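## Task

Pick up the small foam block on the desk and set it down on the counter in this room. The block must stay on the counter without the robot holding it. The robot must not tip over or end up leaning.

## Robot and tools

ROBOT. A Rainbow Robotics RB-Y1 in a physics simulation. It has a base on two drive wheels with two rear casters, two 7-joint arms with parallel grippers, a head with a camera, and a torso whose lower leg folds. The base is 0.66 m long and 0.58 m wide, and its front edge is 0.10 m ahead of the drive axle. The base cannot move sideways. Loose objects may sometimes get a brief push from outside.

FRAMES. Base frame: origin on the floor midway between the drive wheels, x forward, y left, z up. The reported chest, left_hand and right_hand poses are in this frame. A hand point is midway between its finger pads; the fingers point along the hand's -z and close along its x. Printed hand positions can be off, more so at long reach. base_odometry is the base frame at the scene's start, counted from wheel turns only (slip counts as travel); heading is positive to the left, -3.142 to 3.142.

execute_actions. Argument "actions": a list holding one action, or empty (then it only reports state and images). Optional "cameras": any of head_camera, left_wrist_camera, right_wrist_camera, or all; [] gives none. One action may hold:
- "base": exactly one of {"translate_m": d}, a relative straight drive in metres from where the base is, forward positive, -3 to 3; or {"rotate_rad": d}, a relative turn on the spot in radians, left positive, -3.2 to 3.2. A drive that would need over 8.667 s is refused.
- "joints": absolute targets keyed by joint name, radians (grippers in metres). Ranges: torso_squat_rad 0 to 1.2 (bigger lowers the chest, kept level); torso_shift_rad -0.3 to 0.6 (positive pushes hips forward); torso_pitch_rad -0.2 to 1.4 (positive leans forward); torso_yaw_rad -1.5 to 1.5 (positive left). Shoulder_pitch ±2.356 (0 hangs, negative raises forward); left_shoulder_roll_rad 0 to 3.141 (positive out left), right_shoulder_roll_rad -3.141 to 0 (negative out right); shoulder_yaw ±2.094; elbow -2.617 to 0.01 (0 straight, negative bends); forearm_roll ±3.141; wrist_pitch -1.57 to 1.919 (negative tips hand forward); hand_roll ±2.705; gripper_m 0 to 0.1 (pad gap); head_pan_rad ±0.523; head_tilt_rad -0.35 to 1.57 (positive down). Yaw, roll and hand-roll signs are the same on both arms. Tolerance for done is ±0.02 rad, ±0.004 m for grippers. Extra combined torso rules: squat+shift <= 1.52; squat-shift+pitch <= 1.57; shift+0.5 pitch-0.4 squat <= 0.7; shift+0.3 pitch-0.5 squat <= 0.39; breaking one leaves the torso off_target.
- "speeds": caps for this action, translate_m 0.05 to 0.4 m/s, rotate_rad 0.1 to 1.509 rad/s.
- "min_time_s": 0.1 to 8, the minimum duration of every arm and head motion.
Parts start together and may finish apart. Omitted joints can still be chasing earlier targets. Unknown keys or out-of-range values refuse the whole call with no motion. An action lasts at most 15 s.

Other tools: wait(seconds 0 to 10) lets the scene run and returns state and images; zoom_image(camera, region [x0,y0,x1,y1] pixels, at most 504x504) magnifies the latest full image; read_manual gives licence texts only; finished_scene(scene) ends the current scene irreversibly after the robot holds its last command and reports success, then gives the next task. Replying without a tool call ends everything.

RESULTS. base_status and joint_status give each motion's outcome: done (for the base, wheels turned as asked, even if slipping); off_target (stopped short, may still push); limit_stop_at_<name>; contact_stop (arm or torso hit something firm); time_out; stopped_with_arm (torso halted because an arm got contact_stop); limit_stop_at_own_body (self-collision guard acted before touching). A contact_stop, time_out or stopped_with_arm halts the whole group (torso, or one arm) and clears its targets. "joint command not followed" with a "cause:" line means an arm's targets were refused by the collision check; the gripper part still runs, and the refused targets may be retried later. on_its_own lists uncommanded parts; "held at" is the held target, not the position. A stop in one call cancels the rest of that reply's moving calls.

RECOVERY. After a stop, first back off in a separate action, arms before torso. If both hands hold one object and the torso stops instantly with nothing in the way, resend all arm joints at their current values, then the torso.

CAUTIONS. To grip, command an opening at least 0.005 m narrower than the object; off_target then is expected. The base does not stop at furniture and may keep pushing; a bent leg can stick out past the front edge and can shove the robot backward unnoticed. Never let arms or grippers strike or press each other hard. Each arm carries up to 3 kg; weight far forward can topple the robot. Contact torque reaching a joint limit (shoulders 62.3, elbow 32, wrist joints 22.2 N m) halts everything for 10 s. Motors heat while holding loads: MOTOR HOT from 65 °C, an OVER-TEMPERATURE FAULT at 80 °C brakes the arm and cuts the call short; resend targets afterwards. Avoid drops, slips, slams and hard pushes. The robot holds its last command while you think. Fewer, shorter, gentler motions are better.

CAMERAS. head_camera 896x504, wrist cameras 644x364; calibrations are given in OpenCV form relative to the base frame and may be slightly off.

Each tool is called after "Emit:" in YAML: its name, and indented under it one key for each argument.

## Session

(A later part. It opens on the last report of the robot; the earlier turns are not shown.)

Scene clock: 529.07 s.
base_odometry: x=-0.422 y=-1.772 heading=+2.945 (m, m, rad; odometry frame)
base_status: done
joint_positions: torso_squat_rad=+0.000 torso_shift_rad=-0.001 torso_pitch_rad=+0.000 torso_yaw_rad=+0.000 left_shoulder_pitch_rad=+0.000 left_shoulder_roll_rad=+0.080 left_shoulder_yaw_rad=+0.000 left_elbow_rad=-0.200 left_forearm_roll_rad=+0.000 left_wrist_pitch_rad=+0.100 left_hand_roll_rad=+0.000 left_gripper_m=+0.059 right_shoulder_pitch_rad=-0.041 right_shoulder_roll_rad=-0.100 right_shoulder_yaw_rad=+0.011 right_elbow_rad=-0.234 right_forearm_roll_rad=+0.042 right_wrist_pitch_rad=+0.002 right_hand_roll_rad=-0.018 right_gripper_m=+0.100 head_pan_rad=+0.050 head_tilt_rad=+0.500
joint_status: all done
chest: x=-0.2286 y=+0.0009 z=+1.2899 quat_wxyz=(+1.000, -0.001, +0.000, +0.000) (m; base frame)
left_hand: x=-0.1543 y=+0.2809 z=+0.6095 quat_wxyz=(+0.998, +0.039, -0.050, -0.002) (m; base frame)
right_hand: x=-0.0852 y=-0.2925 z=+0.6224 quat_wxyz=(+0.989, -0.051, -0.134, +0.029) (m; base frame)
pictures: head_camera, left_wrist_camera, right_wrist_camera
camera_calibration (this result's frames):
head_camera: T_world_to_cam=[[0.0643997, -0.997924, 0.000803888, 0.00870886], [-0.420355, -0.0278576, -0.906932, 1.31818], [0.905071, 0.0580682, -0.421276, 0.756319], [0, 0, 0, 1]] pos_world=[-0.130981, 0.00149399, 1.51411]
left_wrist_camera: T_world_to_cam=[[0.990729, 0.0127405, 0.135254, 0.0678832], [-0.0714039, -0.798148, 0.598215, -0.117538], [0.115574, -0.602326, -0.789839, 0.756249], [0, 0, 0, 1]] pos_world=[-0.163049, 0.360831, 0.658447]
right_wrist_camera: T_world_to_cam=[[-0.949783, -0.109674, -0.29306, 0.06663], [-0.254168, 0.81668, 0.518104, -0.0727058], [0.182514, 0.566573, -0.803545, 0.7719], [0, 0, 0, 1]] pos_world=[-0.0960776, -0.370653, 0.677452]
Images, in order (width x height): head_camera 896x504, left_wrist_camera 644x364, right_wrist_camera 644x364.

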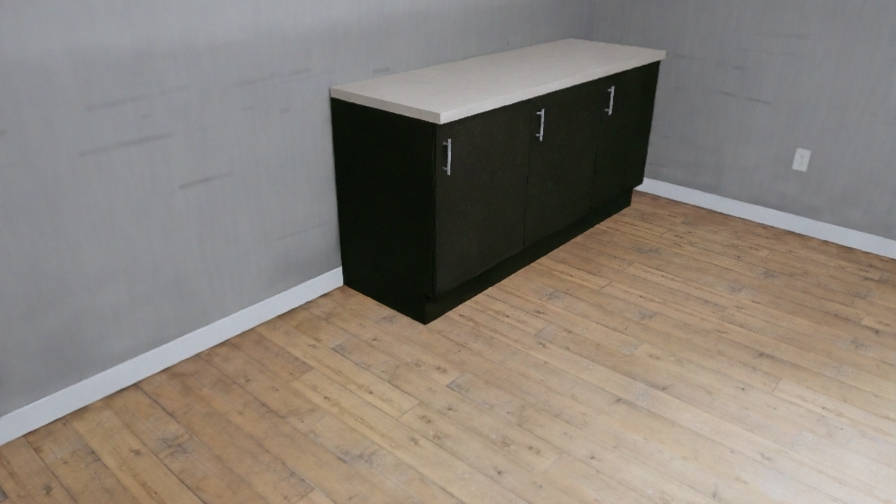

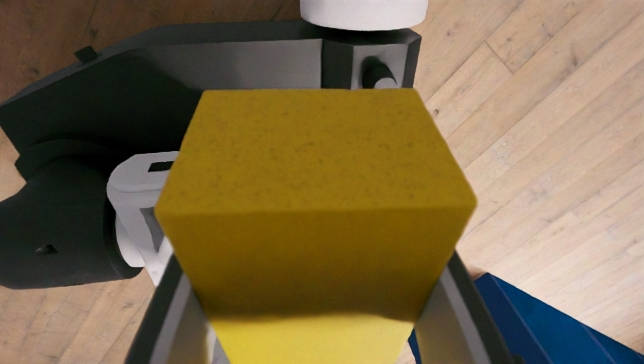

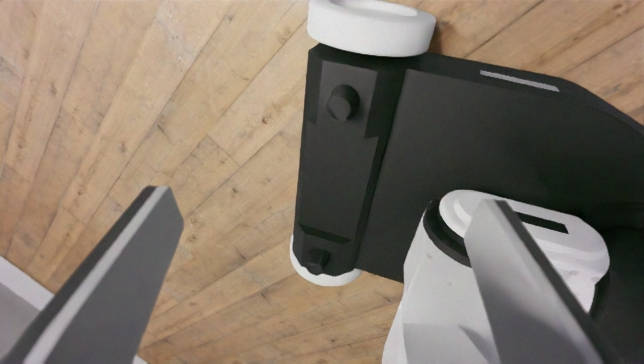

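Emit:
execute_actions:
  actions:
    - {"base": {"translate_m": 2.0}, "joints": {"left_shoulder_pitch_rad": -1.362, "left_shoulder_roll_rad": 0.274, "left_shoulder_yaw_rad": 0.341, "left_elbow_rad": -0.8535, "left_forearm_roll_rad": 0, "left_wrist_pitch_rad": 1.77, "left_hand_roll_rad": -0.625, "torso_shift_rad": 0.2, "torso_pitch_rad": 0.3, "head_tilt_rad": 0.6, "head_pan_rad": 0.2}, "min_time_s": 3.5}

Scene clock: 563.20 s.
base_odometry: x=-2.383 y=-1.381 heading=+2.945 (m, m, rad; odometry frame)
base_status: done
joint_positions: torso_squat_rad=+0.000 torso_shift_rad=+0.200 torso_pitch_rad=+0.300 torso_yaw_rad=+0.000 left_shoulder_pitch_rad=-1.362 left_shoulder_roll_rad=+0.274 left_shoulder_yaw_rad=+0.341 left_elbow_rad=-0.853 left_forearm_roll_rad=+0.000 left_wrist_pitch_rad=+1.770 left_hand_roll_rad=-0.625 left_gripper_m=+0.059 right_shoulder_pitch_rad=-0.041 right_shoulder_roll_rad=-0.100 right_shoulder_yaw_rad=+0.011 right_elbow_rad=-0.234 right_forearm_roll_rad=+0.042 right_wrist_pitch_rad=+0.002 right_hand_roll_rad=-0.018 right_gripper_m=+0.100 head_pan_rad=+0.200 head_tilt_rad=+0.600
joint_status: all done
chest: x=+0.0027 y=+0.0009 z=+1.2621 quat_wxyz=(+0.989, -0.001, +0.150, +0.000) (m; base frame)
left_hand: x=+0.5634 y=+0.2208 z=+1.0526 quat_wxyz=(+0.950, +0.020, -0.063, -0.307) (m; base frame)
right_hand: x=-0.0577 y=-0.2925 z=+0.5821 quat_wxyz=(+0.998, -0.046, +0.015, +0.036) (m; base frame)
pictures: head_camera, left_wrist_camera, right_wrist_camera
camera_calibration (this result's frames):
head_camera: T_world_to_cam=[[0.202749, -0.977169, -0.0635036, 0.071624], [-0.730475, -0.107737, -0.674388, 1.08996], [0.65215, 0.183119, -0.735641, 0.95175], [0, 0, 0, 1]] pos_world=[0.160983, 0.0131336, 1.43975]
left_wrist_camera: T_world_to_cam=[[0.812185, -0.565612, 0.142965, -0.482154], [-0.525719, -0.603326, 0.599681, -0.16798], [-0.252932, -0.562211, -0.787365, 1.18322], [0, 0, 0, 1]] pos_world=[0.602562, 0.291159, 1.10129]
right_wrist_camera: T_world_to_cam=[[-0.993985, -0.109517, 0.000842237, -0.0927011], [-0.0895013, 0.816706, 0.570071, -0.0655318], [-0.0631202, 0.566566, -0.821595, 0.730791], [0, 0, 0, 1]] pos_world=[-0.051881, -0.370674, 0.63785]
Images, in order (width x height): head_camera 896x504, left_wrist_camera 644x364, right_wrist_camera 644x364.

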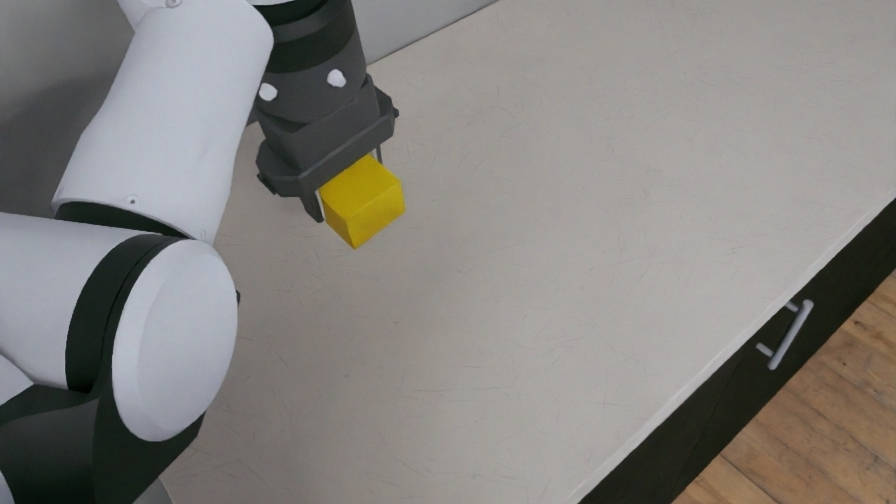

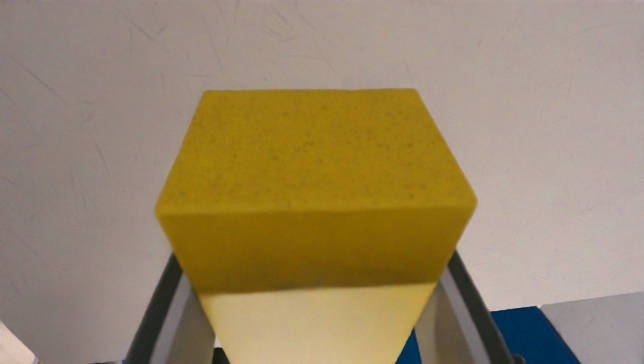

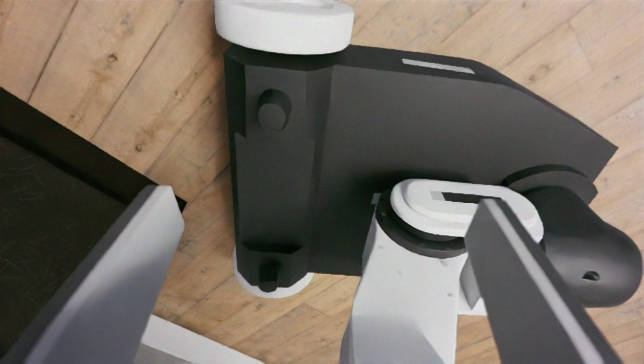

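Emit:
execute_actions:
  actions:
    - {"joints": {"torso_pitch_rad": 0.435}}

Scene clock: 586.63 s.
base_odometry: x=-2.383 y=-1.381 heading=+2.945 (m, m, rad; odometry frame)
base_status: not commanded
joint_positions: torso_squat_rad=+0.000 torso_shift_rad=+0.200 torso_pitch_rad=+0.435 torso_yaw_rad=+0.000 left_shoulder_pitch_rad=-1.362 left_shoulder_roll_rad=+0.274 left_shoulder_yaw_rad=+0.341 left_elbow_rad=-0.853 left_forearm_roll_rad=+0.000 left_wrist_pitch_rad=+1.770 left_hand_roll_rad=-0.625 left_gripper_m=+0.059 right_shoulder_pitch_rad=-0.041 right_shoulder_roll_rad=-0.100 right_shoulder_yaw_rad=+0.011 right_elbow_rad=-0.234 right_forearm_roll_rad=+0.042 right_wrist_pitch_rad=+0.002 right_hand_roll_rad=-0.018 right_gripper_m=+0.100 head_pan_rad=+0.200 head_tilt_rad=+0.600
joint_status: all done
chest: x=+0.0417 y=+0.0009 z=+1.2471 quat_wxyz=(+0.976, -0.001, +0.216, +0.000) (m; base frame)
left_hand: x=+0.5691 y=+0.2207 z=+0.9641 quat_wxyz=(+0.952, -0.001, +0.001, -0.307) (m; base frame)
right_hand: x=-0.1098 y=-0.2925 z=+0.5814 quat_wxyz=(+0.995, -0.043, +0.082, +0.039) (m; base frame)
pictures: head_camera, left_wrist_camera, right_wrist_camera
camera_calibration (this result's frames):
head_camera: T_world_to_cam=[[0.192278, -0.977186, -0.0902047, 0.0964933], [-0.814593, -0.107672, -0.569952, 0.981571], [0.547237, 0.183069, -0.816711, 1.02076], [0, 0, 0, 1]] pos_world=[0.22243, 0.0131102, 1.40182]
left_wrist_camera: T_world_to_cam=[[0.823987, -0.565682, 0.0323787, -0.374253], [-0.440295, -0.603284, 0.664973, -0.223474], [-0.35663, -0.562185, -0.746165, 1.13419], [0, 0, 0, 1]] pos_world=[0.614471, 0.291099, 1.00702]
right_wrist_camera: T_world_to_cam=[[-0.984838, -0.109431, 0.134606, -0.22114], [-0.0118967, 0.816711, 0.576924, -0.0652564], [-0.173067, 0.566575, -0.80563, 0.705592], [0, 0, 0, 1]] pos_world=[-0.0964488, -0.370675, 0.635861]
Images, in order (width x height): head_camera 896x504, left_wrist_camera 644x364, right_wrist_camera 644x364.

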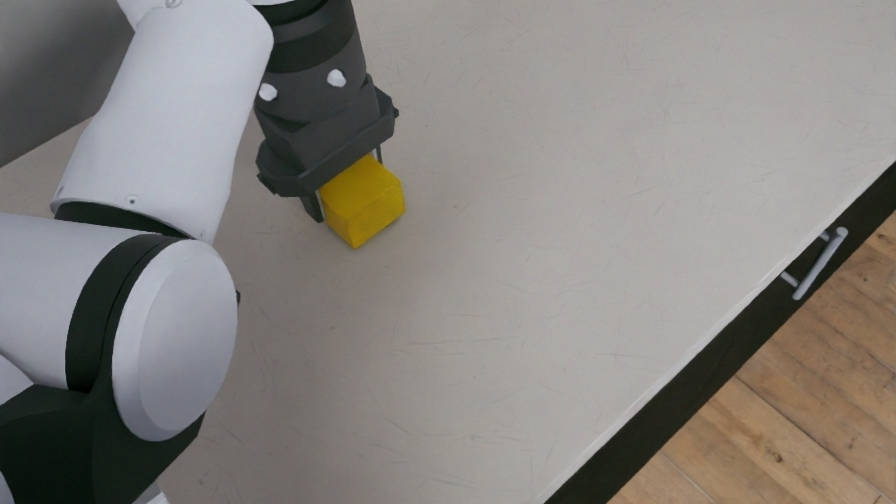

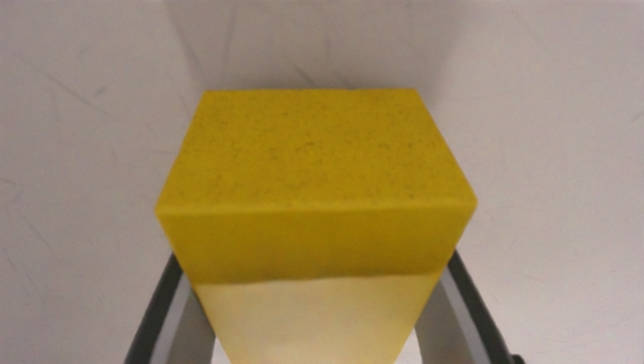

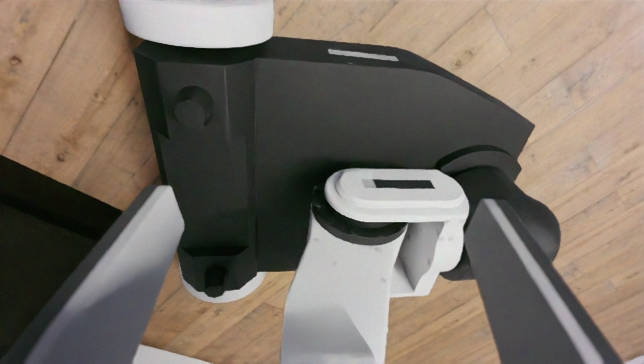

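Emit:
zoom_image:
  camera: "head_camera"
  region: [240, 120, 480, 300]

Region (240, 120, 480, 300) of head_camera's 896x504 image, scaled by 2.100, with more detail than that image has; it fills the top 378 rows of this view, and the rest is white.

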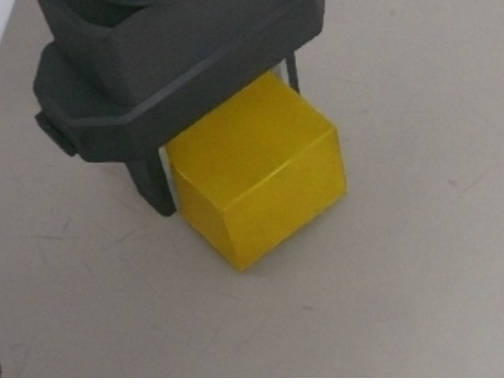

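Emit:
execute_actions:
  actions:
    - {"joints": {"torso_pitch_rad": 0.448}}
  cameras: ["head_camera", "left_wrist_camera"]

Scene clock: 600.03 s.
base_odometry: x=-2.383 y=-1.381 heading=+2.945 (m, m, rad; odometry frame)
base_status: not commanded
joint_positions: torso_squat_rad=+0.000 torso_shift_rad=+0.200 torso_pitch_rad=+0.448 torso_yaw_rad=+0.000 left_shoulder_pitch_rad=-1.362 left_shoulder_roll_rad=+0.274 left_shoulder_yaw_rad=+0.341 left_elbow_rad=-0.853 left_forearm_roll_rad=+0.000 left_wrist_pitch_rad=+1.770 left_hand_roll_rad=-0.625 left_gripper_m=+0.059 right_shoulder_pitch_rad=-0.041 right_shoulder_roll_rad=-0.100 right_shoulder_yaw_rad=+0.011 right_elbow_rad=-0.234 right_forearm_roll_rad=+0.042 right_wrist_pitch_rad=+0.002 right_hand_roll_rad=-0.018 right_gripper_m=+0.100 head_pan_rad=+0.200 head_tilt_rad=+0.600
joint_status: all done
chest: x=+0.0453 y=+0.0009 z=+1.2454 quat_wxyz=(+0.975, -0.001, +0.222, +0.000) (m; base frame)
left_hand: x=+0.5690 y=+0.2207 z=+0.9555 quat_wxyz=(+0.952, -0.003, +0.008, -0.307) (m; base frame)
right_hand: x=-0.1148 y=-0.2925 z=+0.5817 quat_wxyz=(+0.994, -0.043, +0.089, +0.039) (m; base frame)
pictures: head_camera, left_wrist_camera
camera_calibration (this result's frames):
head_camera: T_world_to_cam=[[0.191084, -0.977187, -0.09269, 0.0987956], [-0.821915, -0.107666, -0.559343, 0.970646], [0.536603, 0.183065, -0.823738, 1.02663], [0, 0, 0, 1]] pos_world=[0.228018, 0.0131076, 1.39775]
left_wrist_camera: T_world_to_cam=[[0.824331, -0.565692, 0.0217039, -0.363883], [-0.431652, -0.603277, 0.670621, -0.22818], [-0.366271, -0.562183, -0.741482, 1.1288], [0, 0, 0, 1]] pos_world=[0.614913, 0.29109, 0.997905]
Images, in order (width x height): head_camera 896x504, left_wrist_camera 644x364.

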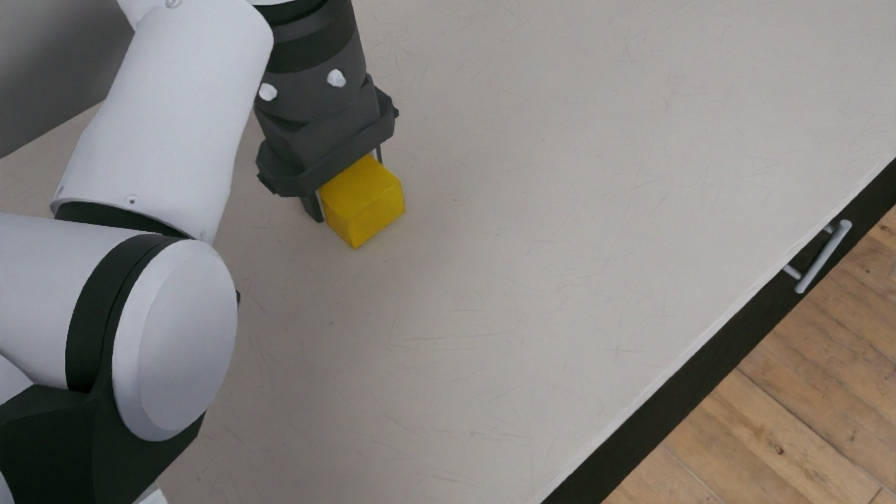

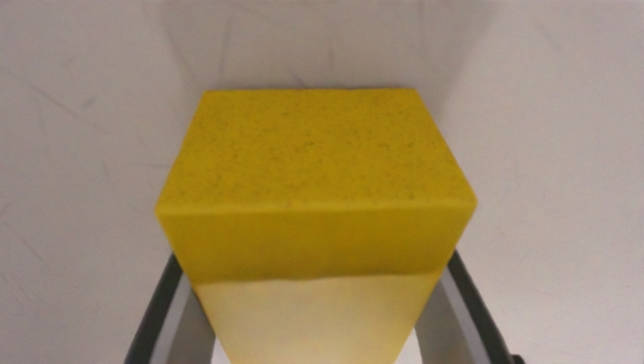

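Emit:
zoom_image:
  camera: "left_wrist_camera"
  region: [130, 0, 530, 220]

Emit:
zoom_image:
  camera: "head_camera"
  region: [280, 150, 440, 270]

Region (130, 0, 530, 220) of left_wrist_camera's 644x364 image, scaled by 1.260, with more detail than that image has; it fills the top 277 rows of this view, and the rest is white.

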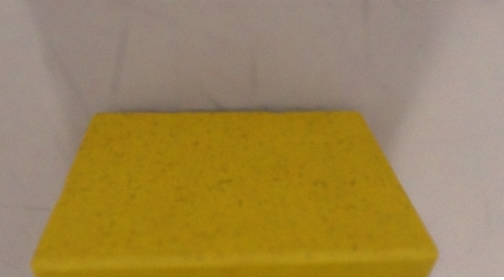

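Region (280, 150, 440, 270) of head_camera's 896x504 image, scaled by 3.150, with more detail than that image has; it fills the top 378 rows of this view, and the rest is white.

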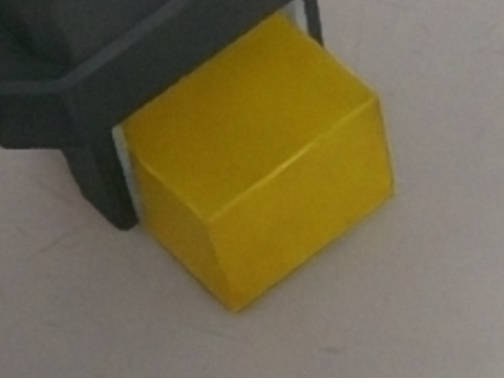

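Emit:
zoom_image:
  camera: "left_wrist_camera"
  region: [0, 40, 200, 190]

Region (0, 40, 200, 190) of left_wrist_camera's 644x364 image, scaled by 2.520, with more detail than that image has; it fills the top 378 rows of this view, and the rest is white.

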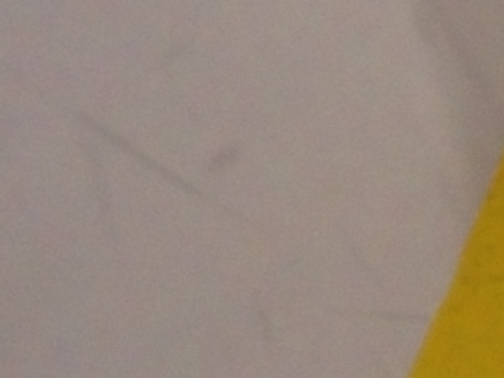

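Emit:
execute_actions:
  actions:
    - {"joints": {"torso_pitch_rad": 0.455}}
  cameras: ["head_camera", "left_wrist_camera"]

Emit:
zoom_image:
  camera: "left_wrist_camera"
  region: [0, 40, 200, 190]

Scene clock: 649.23 s.
base_odometry: x=-2.383 y=-1.381 heading=+2.945 (m, m, rad; odometry frame)
base_status: not commanded
joint_positions: torso_squat_rad=+0.000 torso_shift_rad=+0.200 torso_pitch_rad=+0.454 torso_yaw_rad=+0.000 left_shoulder_pitch_rad=-1.363 left_shoulder_roll_rad=+0.274 left_shoulder_yaw_rad=+0.341 left_elbow_rad=-0.854 left_forearm_roll_rad=+0.000 left_wrist_pitch_rad=+1.770 left_hand_roll_rad=-0.625 left_gripper_m=+0.059 right_shoulder_pitch_rad=-0.041 right_shoulder_roll_rad=-0.100 right_shoulder_yaw_rad=+0.011 right_elbow_rad=-0.234 right_forearm_roll_rad=+0.042 right_wrist_pitch_rad=+0.002 right_hand_roll_rad=-0.018 right_gripper_m=+0.100 head_pan_rad=+0.200 head_tilt_rad=+0.600
joint_status: all done
chest: x=+0.0467 y=+0.0009 z=+1.2446 quat_wxyz=(+0.974, -0.001, +0.225, +0.000) (m; base frame)
left_hand: x=+0.5694 y=+0.2209 z=+0.9527 quat_wxyz=(+0.952, -0.003, +0.009, -0.307) (m; base frame)
right_hand: x=-0.1173 y=-0.2925 z=+0.5819 quat_wxyz=(+0.994, -0.043, +0.092, +0.040) (m; base frame)
pictures: head_camera, left_wrist_camera
camera_calibration (this result's frames):
head_camera: T_world_to_cam=[[0.190549, -0.977179, -0.0938788, 0.0999483], [-0.825295, -0.107675, -0.554341, 0.965337], [0.531582, 0.183107, -0.826978, 1.02948], [0, 0, 0, 1]] pos_world=[0.230388, 0.0131049, 1.39587]
left_wrist_camera: T_world_to_cam=[[0.824483, -0.565584, 0.0184863, -0.361126], [-0.429041, -0.603468, 0.672124, -0.228872], [-0.368987, -0.562086, -0.740208, 1.12722], [0, 0, 0, 1]] pos_world=[0.615477, 0.291232, 0.994885]
Images, in order (width x height): head_camera 896x504, left_wrist_camera 644x364.

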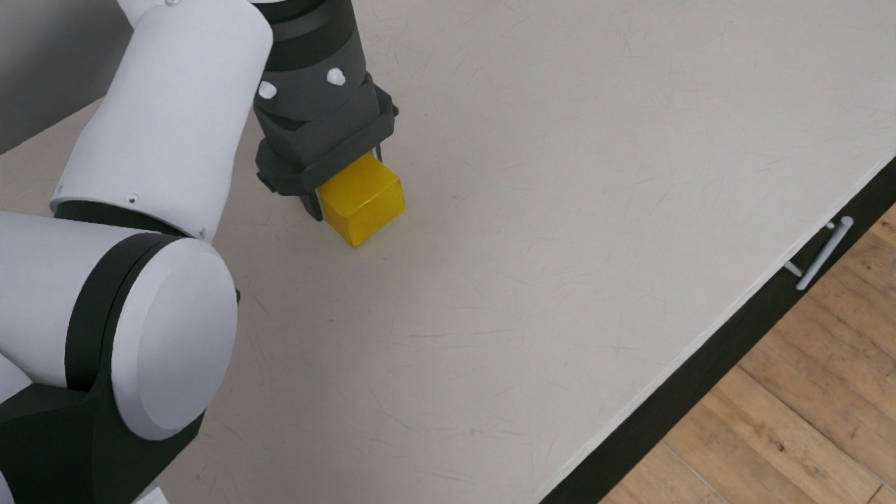

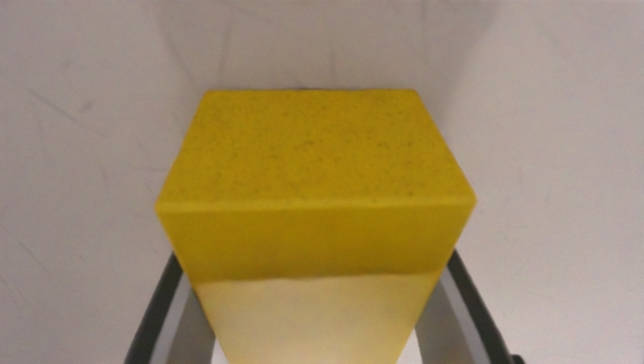

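Region (0, 40, 200, 190) of left_wrist_camera's 644x364 image, scaled by 2.520, with more detail than that image has; it fills the top 378 rows of this view, and the rest is white.

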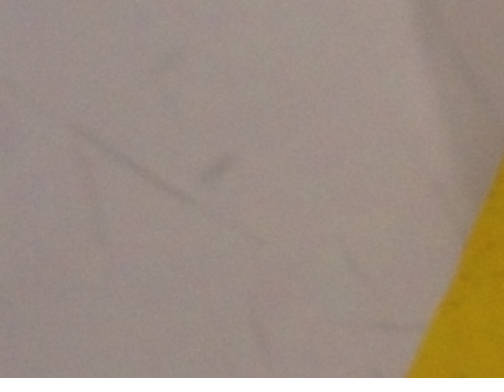

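Contact made (shoulder/elbow readings shifted). Releasing.

Emit:
execute_actions:
  actions:
    - {"joints": {"left_gripper_m": 0.1}}
  cameras: ["left_wrist_camera"]

Emit:
execute_actions:
  actions:
    - {"joints": {"torso_pitch_rad": 0.3}}
  cameras: ["head_camera", "left_wrist_camera"]

Scene clock: 658.57 s.
base_odometry: x=-2.383 y=-1.381 heading=+2.945 (m, m, rad; odometry frame)
base_status: not commanded
joint_positions: torso_squat_rad=+0.000 torso_shift_rad=+0.200 torso_pitch_rad=+0.455 torso_yaw_rad=+0.000 left_shoulder_pitch_rad=-1.362 left_shoulder_roll_rad=+0.274 left_shoulder_yaw_rad=+0.341 left_elbow_rad=-0.853 left_forearm_roll_rad=+0.000 left_wrist_pitch_rad=+1.770 left_hand_roll_rad=-0.625 left_gripper_m=+0.100 right_shoulder_pitch_rad=-0.041 right_shoulder_roll_rad=-0.100 right_shoulder_yaw_rad=+0.011 right_elbow_rad=-0.234 right_forearm_roll_rad=+0.042 right_wrist_pitch_rad=+0.002 right_hand_roll_rad=-0.018 right_gripper_m=+0.100 head_pan_rad=+0.200 head_tilt_rad=+0.600
joint_status: all done
chest: x=+0.0471 y=+0.0009 z=+1.2445 quat_wxyz=(+0.974, -0.001, +0.226, +0.000) (m; base frame)
left_hand: x=+0.5691 y=+0.2209 z=+0.9515 quat_wxyz=(+0.952, -0.004, +0.010, -0.307) (m; base frame)
right_hand: x=-0.1174 y=-0.2925 z=+0.5819 quat_wxyz=(+0.994, -0.043, +0.092, +0.040) (m; base frame)
pictures: left_wrist_camera
camera_calibration (this result's frames):
left_wrist_camera: T_world_to_cam=[[0.824597, -0.565475, 0.0166411, -0.359177], [-0.427463, -0.603536, 0.673067, -0.229915], [-0.37056, -0.562123, -0.739394, 1.1264], [0, 0, 0, 1]] pos_world=[0.615295, 0.291309, 0.993581]
Images, in order (width x height): left_wrist_camera 644x364.

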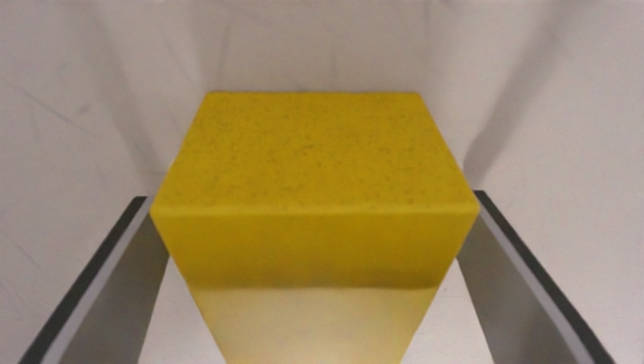

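Scene clock: 659.87 s.
base_odometry: x=-2.383 y=-1.381 heading=+2.945 (m, m, rad; odometry frame)
base_status: not commanded
joint_positions: torso_squat_rad=+0.000 torso_shift_rad=+0.200 torso_pitch_rad=+0.300 torso_yaw_rad=+0.000 left_shoulder_pitch_rad=-1.362 left_shoulder_roll_rad=+0.274 left_shoulder_yaw_rad=+0.341 left_elbow_rad=-0.853 left_forearm_roll_rad=+0.000 left_wrist_pitch_rad=+1.770 left_hand_roll_rad=-0.625 left_gripper_m=+0.100 right_shoulder_pitch_rad=-0.041 right_shoulder_roll_rad=-0.100 right_shoulder_yaw_rad=+0.011 right_elbow_rad=-0.234 right_forearm_roll_rad=+0.042 right_wrist_pitch_rad=+0.002 right_hand_roll_rad=-0.018 right_gripper_m=+0.100 head_pan_rad=+0.200 head_tilt_rad=+0.600
joint_status: all done
chest: x=+0.0026 y=+0.0009 z=+1.2621 quat_wxyz=(+0.989, -0.001, +0.150, +0.000) (m; base frame)
left_hand: x=+0.5635 y=+0.2210 z=+1.0530 quat_wxyz=(+0.950, +0.020, -0.063, -0.307) (m; base frame)
right_hand: x=-0.0578 y=-0.2925 z=+0.5821 quat_wxyz=(+0.998, -0.046, +0.015, +0.036) (m; base frame)
pictures: head_camera, left_wrist_camera
camera_calibration (this result's frames):
head_camera: T_world_to_cam=[[0.202791, -0.97716, -0.0635106, 0.0716453], [-0.730418, -0.107748, -0.674448, 1.08999], [0.652201, 0.183161, -0.735586, 0.951741], [0, 0, 0, 1]] pos_world=[0.160895, 0.0131319, 1.43978]
left_wrist_camera: T_world_to_cam=[[0.812282, -0.565369, 0.143374, -0.482686], [-0.525894, -0.6036, 0.599251, -0.167411], [-0.252258, -0.562161, -0.787618, 1.18354], [0, 0, 0, 1]] pos_world=[0.602595, 0.291396, 1.1017]
Images, in order (width x height): head_camera 896x504, left_wrist_camera 644x364.

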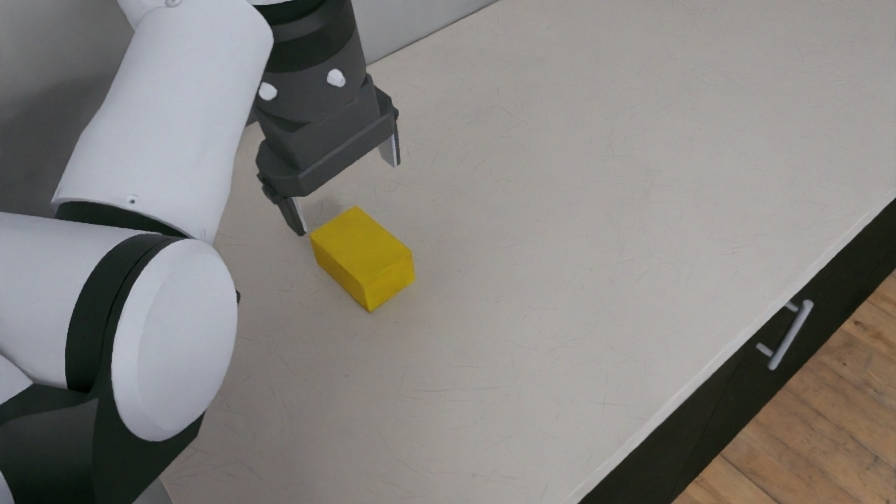

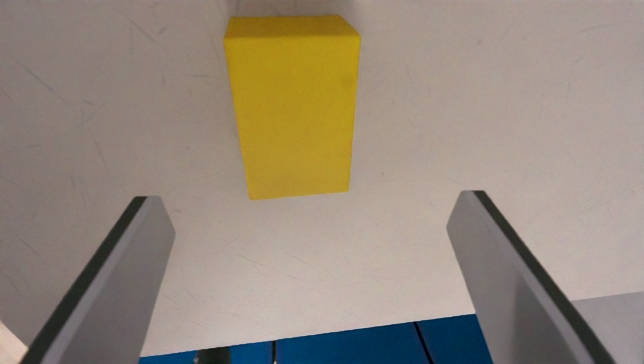

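Emit:
execute_actions:
  actions:
    - {"joints": {"torso_pitch_rad": 0.0, "torso_shift_rad": 0.0, "head_tilt_rad": 0.75}}
  cameras: ["head_camera"]

Scene clock: 675.77 s.
base_odometry: x=-2.383 y=-1.381 heading=+2.945 (m, m, rad; odometry frame)
base_status: not commanded
joint_positions: torso_squat_rad=+0.000 torso_shift_rad=+0.000 torso_pitch_rad=+0.000 torso_yaw_rad=+0.000 left_shoulder_pitch_rad=-1.362 left_shoulder_roll_rad=+0.274 left_shoulder_yaw_rad=+0.341 left_elbow_rad=-0.853 left_forearm_roll_rad=+0.000 left_wrist_pitch_rad=+1.770 left_hand_roll_rad=-0.625 left_gripper_m=+0.100 right_shoulder_pitch_rad=-0.041 right_shoulder_roll_rad=-0.100 right_shoulder_yaw_rad=+0.011 right_elbow_rad=-0.234 right_forearm_roll_rad=+0.042 right_wrist_pitch_rad=+0.002 right_hand_roll_rad=-0.018 right_gripper_m=+0.100 head_pan_rad=+0.200 head_tilt_rad=+0.750
joint_status: all done
chest: x=-0.2280 y=+0.0009 z=+1.2899 quat_wxyz=(+1.000, -0.001, +0.000, +0.000) (m; base frame)
left_hand: x=+0.3696 y=+0.2211 z=+1.2559 quat_wxyz=(+0.930, +0.066, -0.204, -0.300) (m; base frame)
right_hand: x=-0.0846 y=-0.2925 z=+0.6224 quat_wxyz=(+0.989, -0.051, -0.134, +0.029) (m; base frame)
pictures: head_camera
camera_calibration (this result's frames):
head_camera: T_world_to_cam=[[0.212225, -0.977217, -0.00281339, 0.0444744], [-0.618766, -0.13215, -0.774381, 1.0802], [0.756366, 0.166084, -0.632714, 1.04005], [0, 0, 0, 1]] pos_world=[-0.127712, 0.0134725, 1.49466]
Images, in order (width x height): head_camera 896x504.

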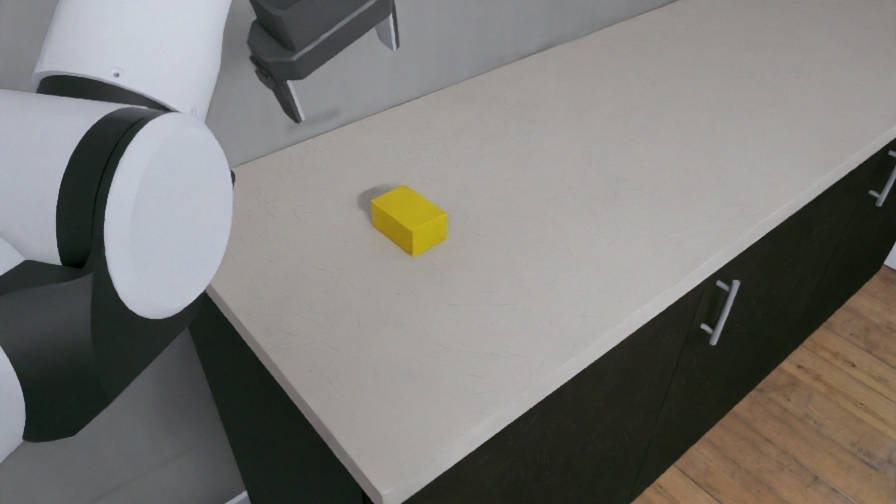

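The block is resting on the counter, well inside the edges.

Emit:
finished_scene:
  scene: 2

The scene is finished: the task was done.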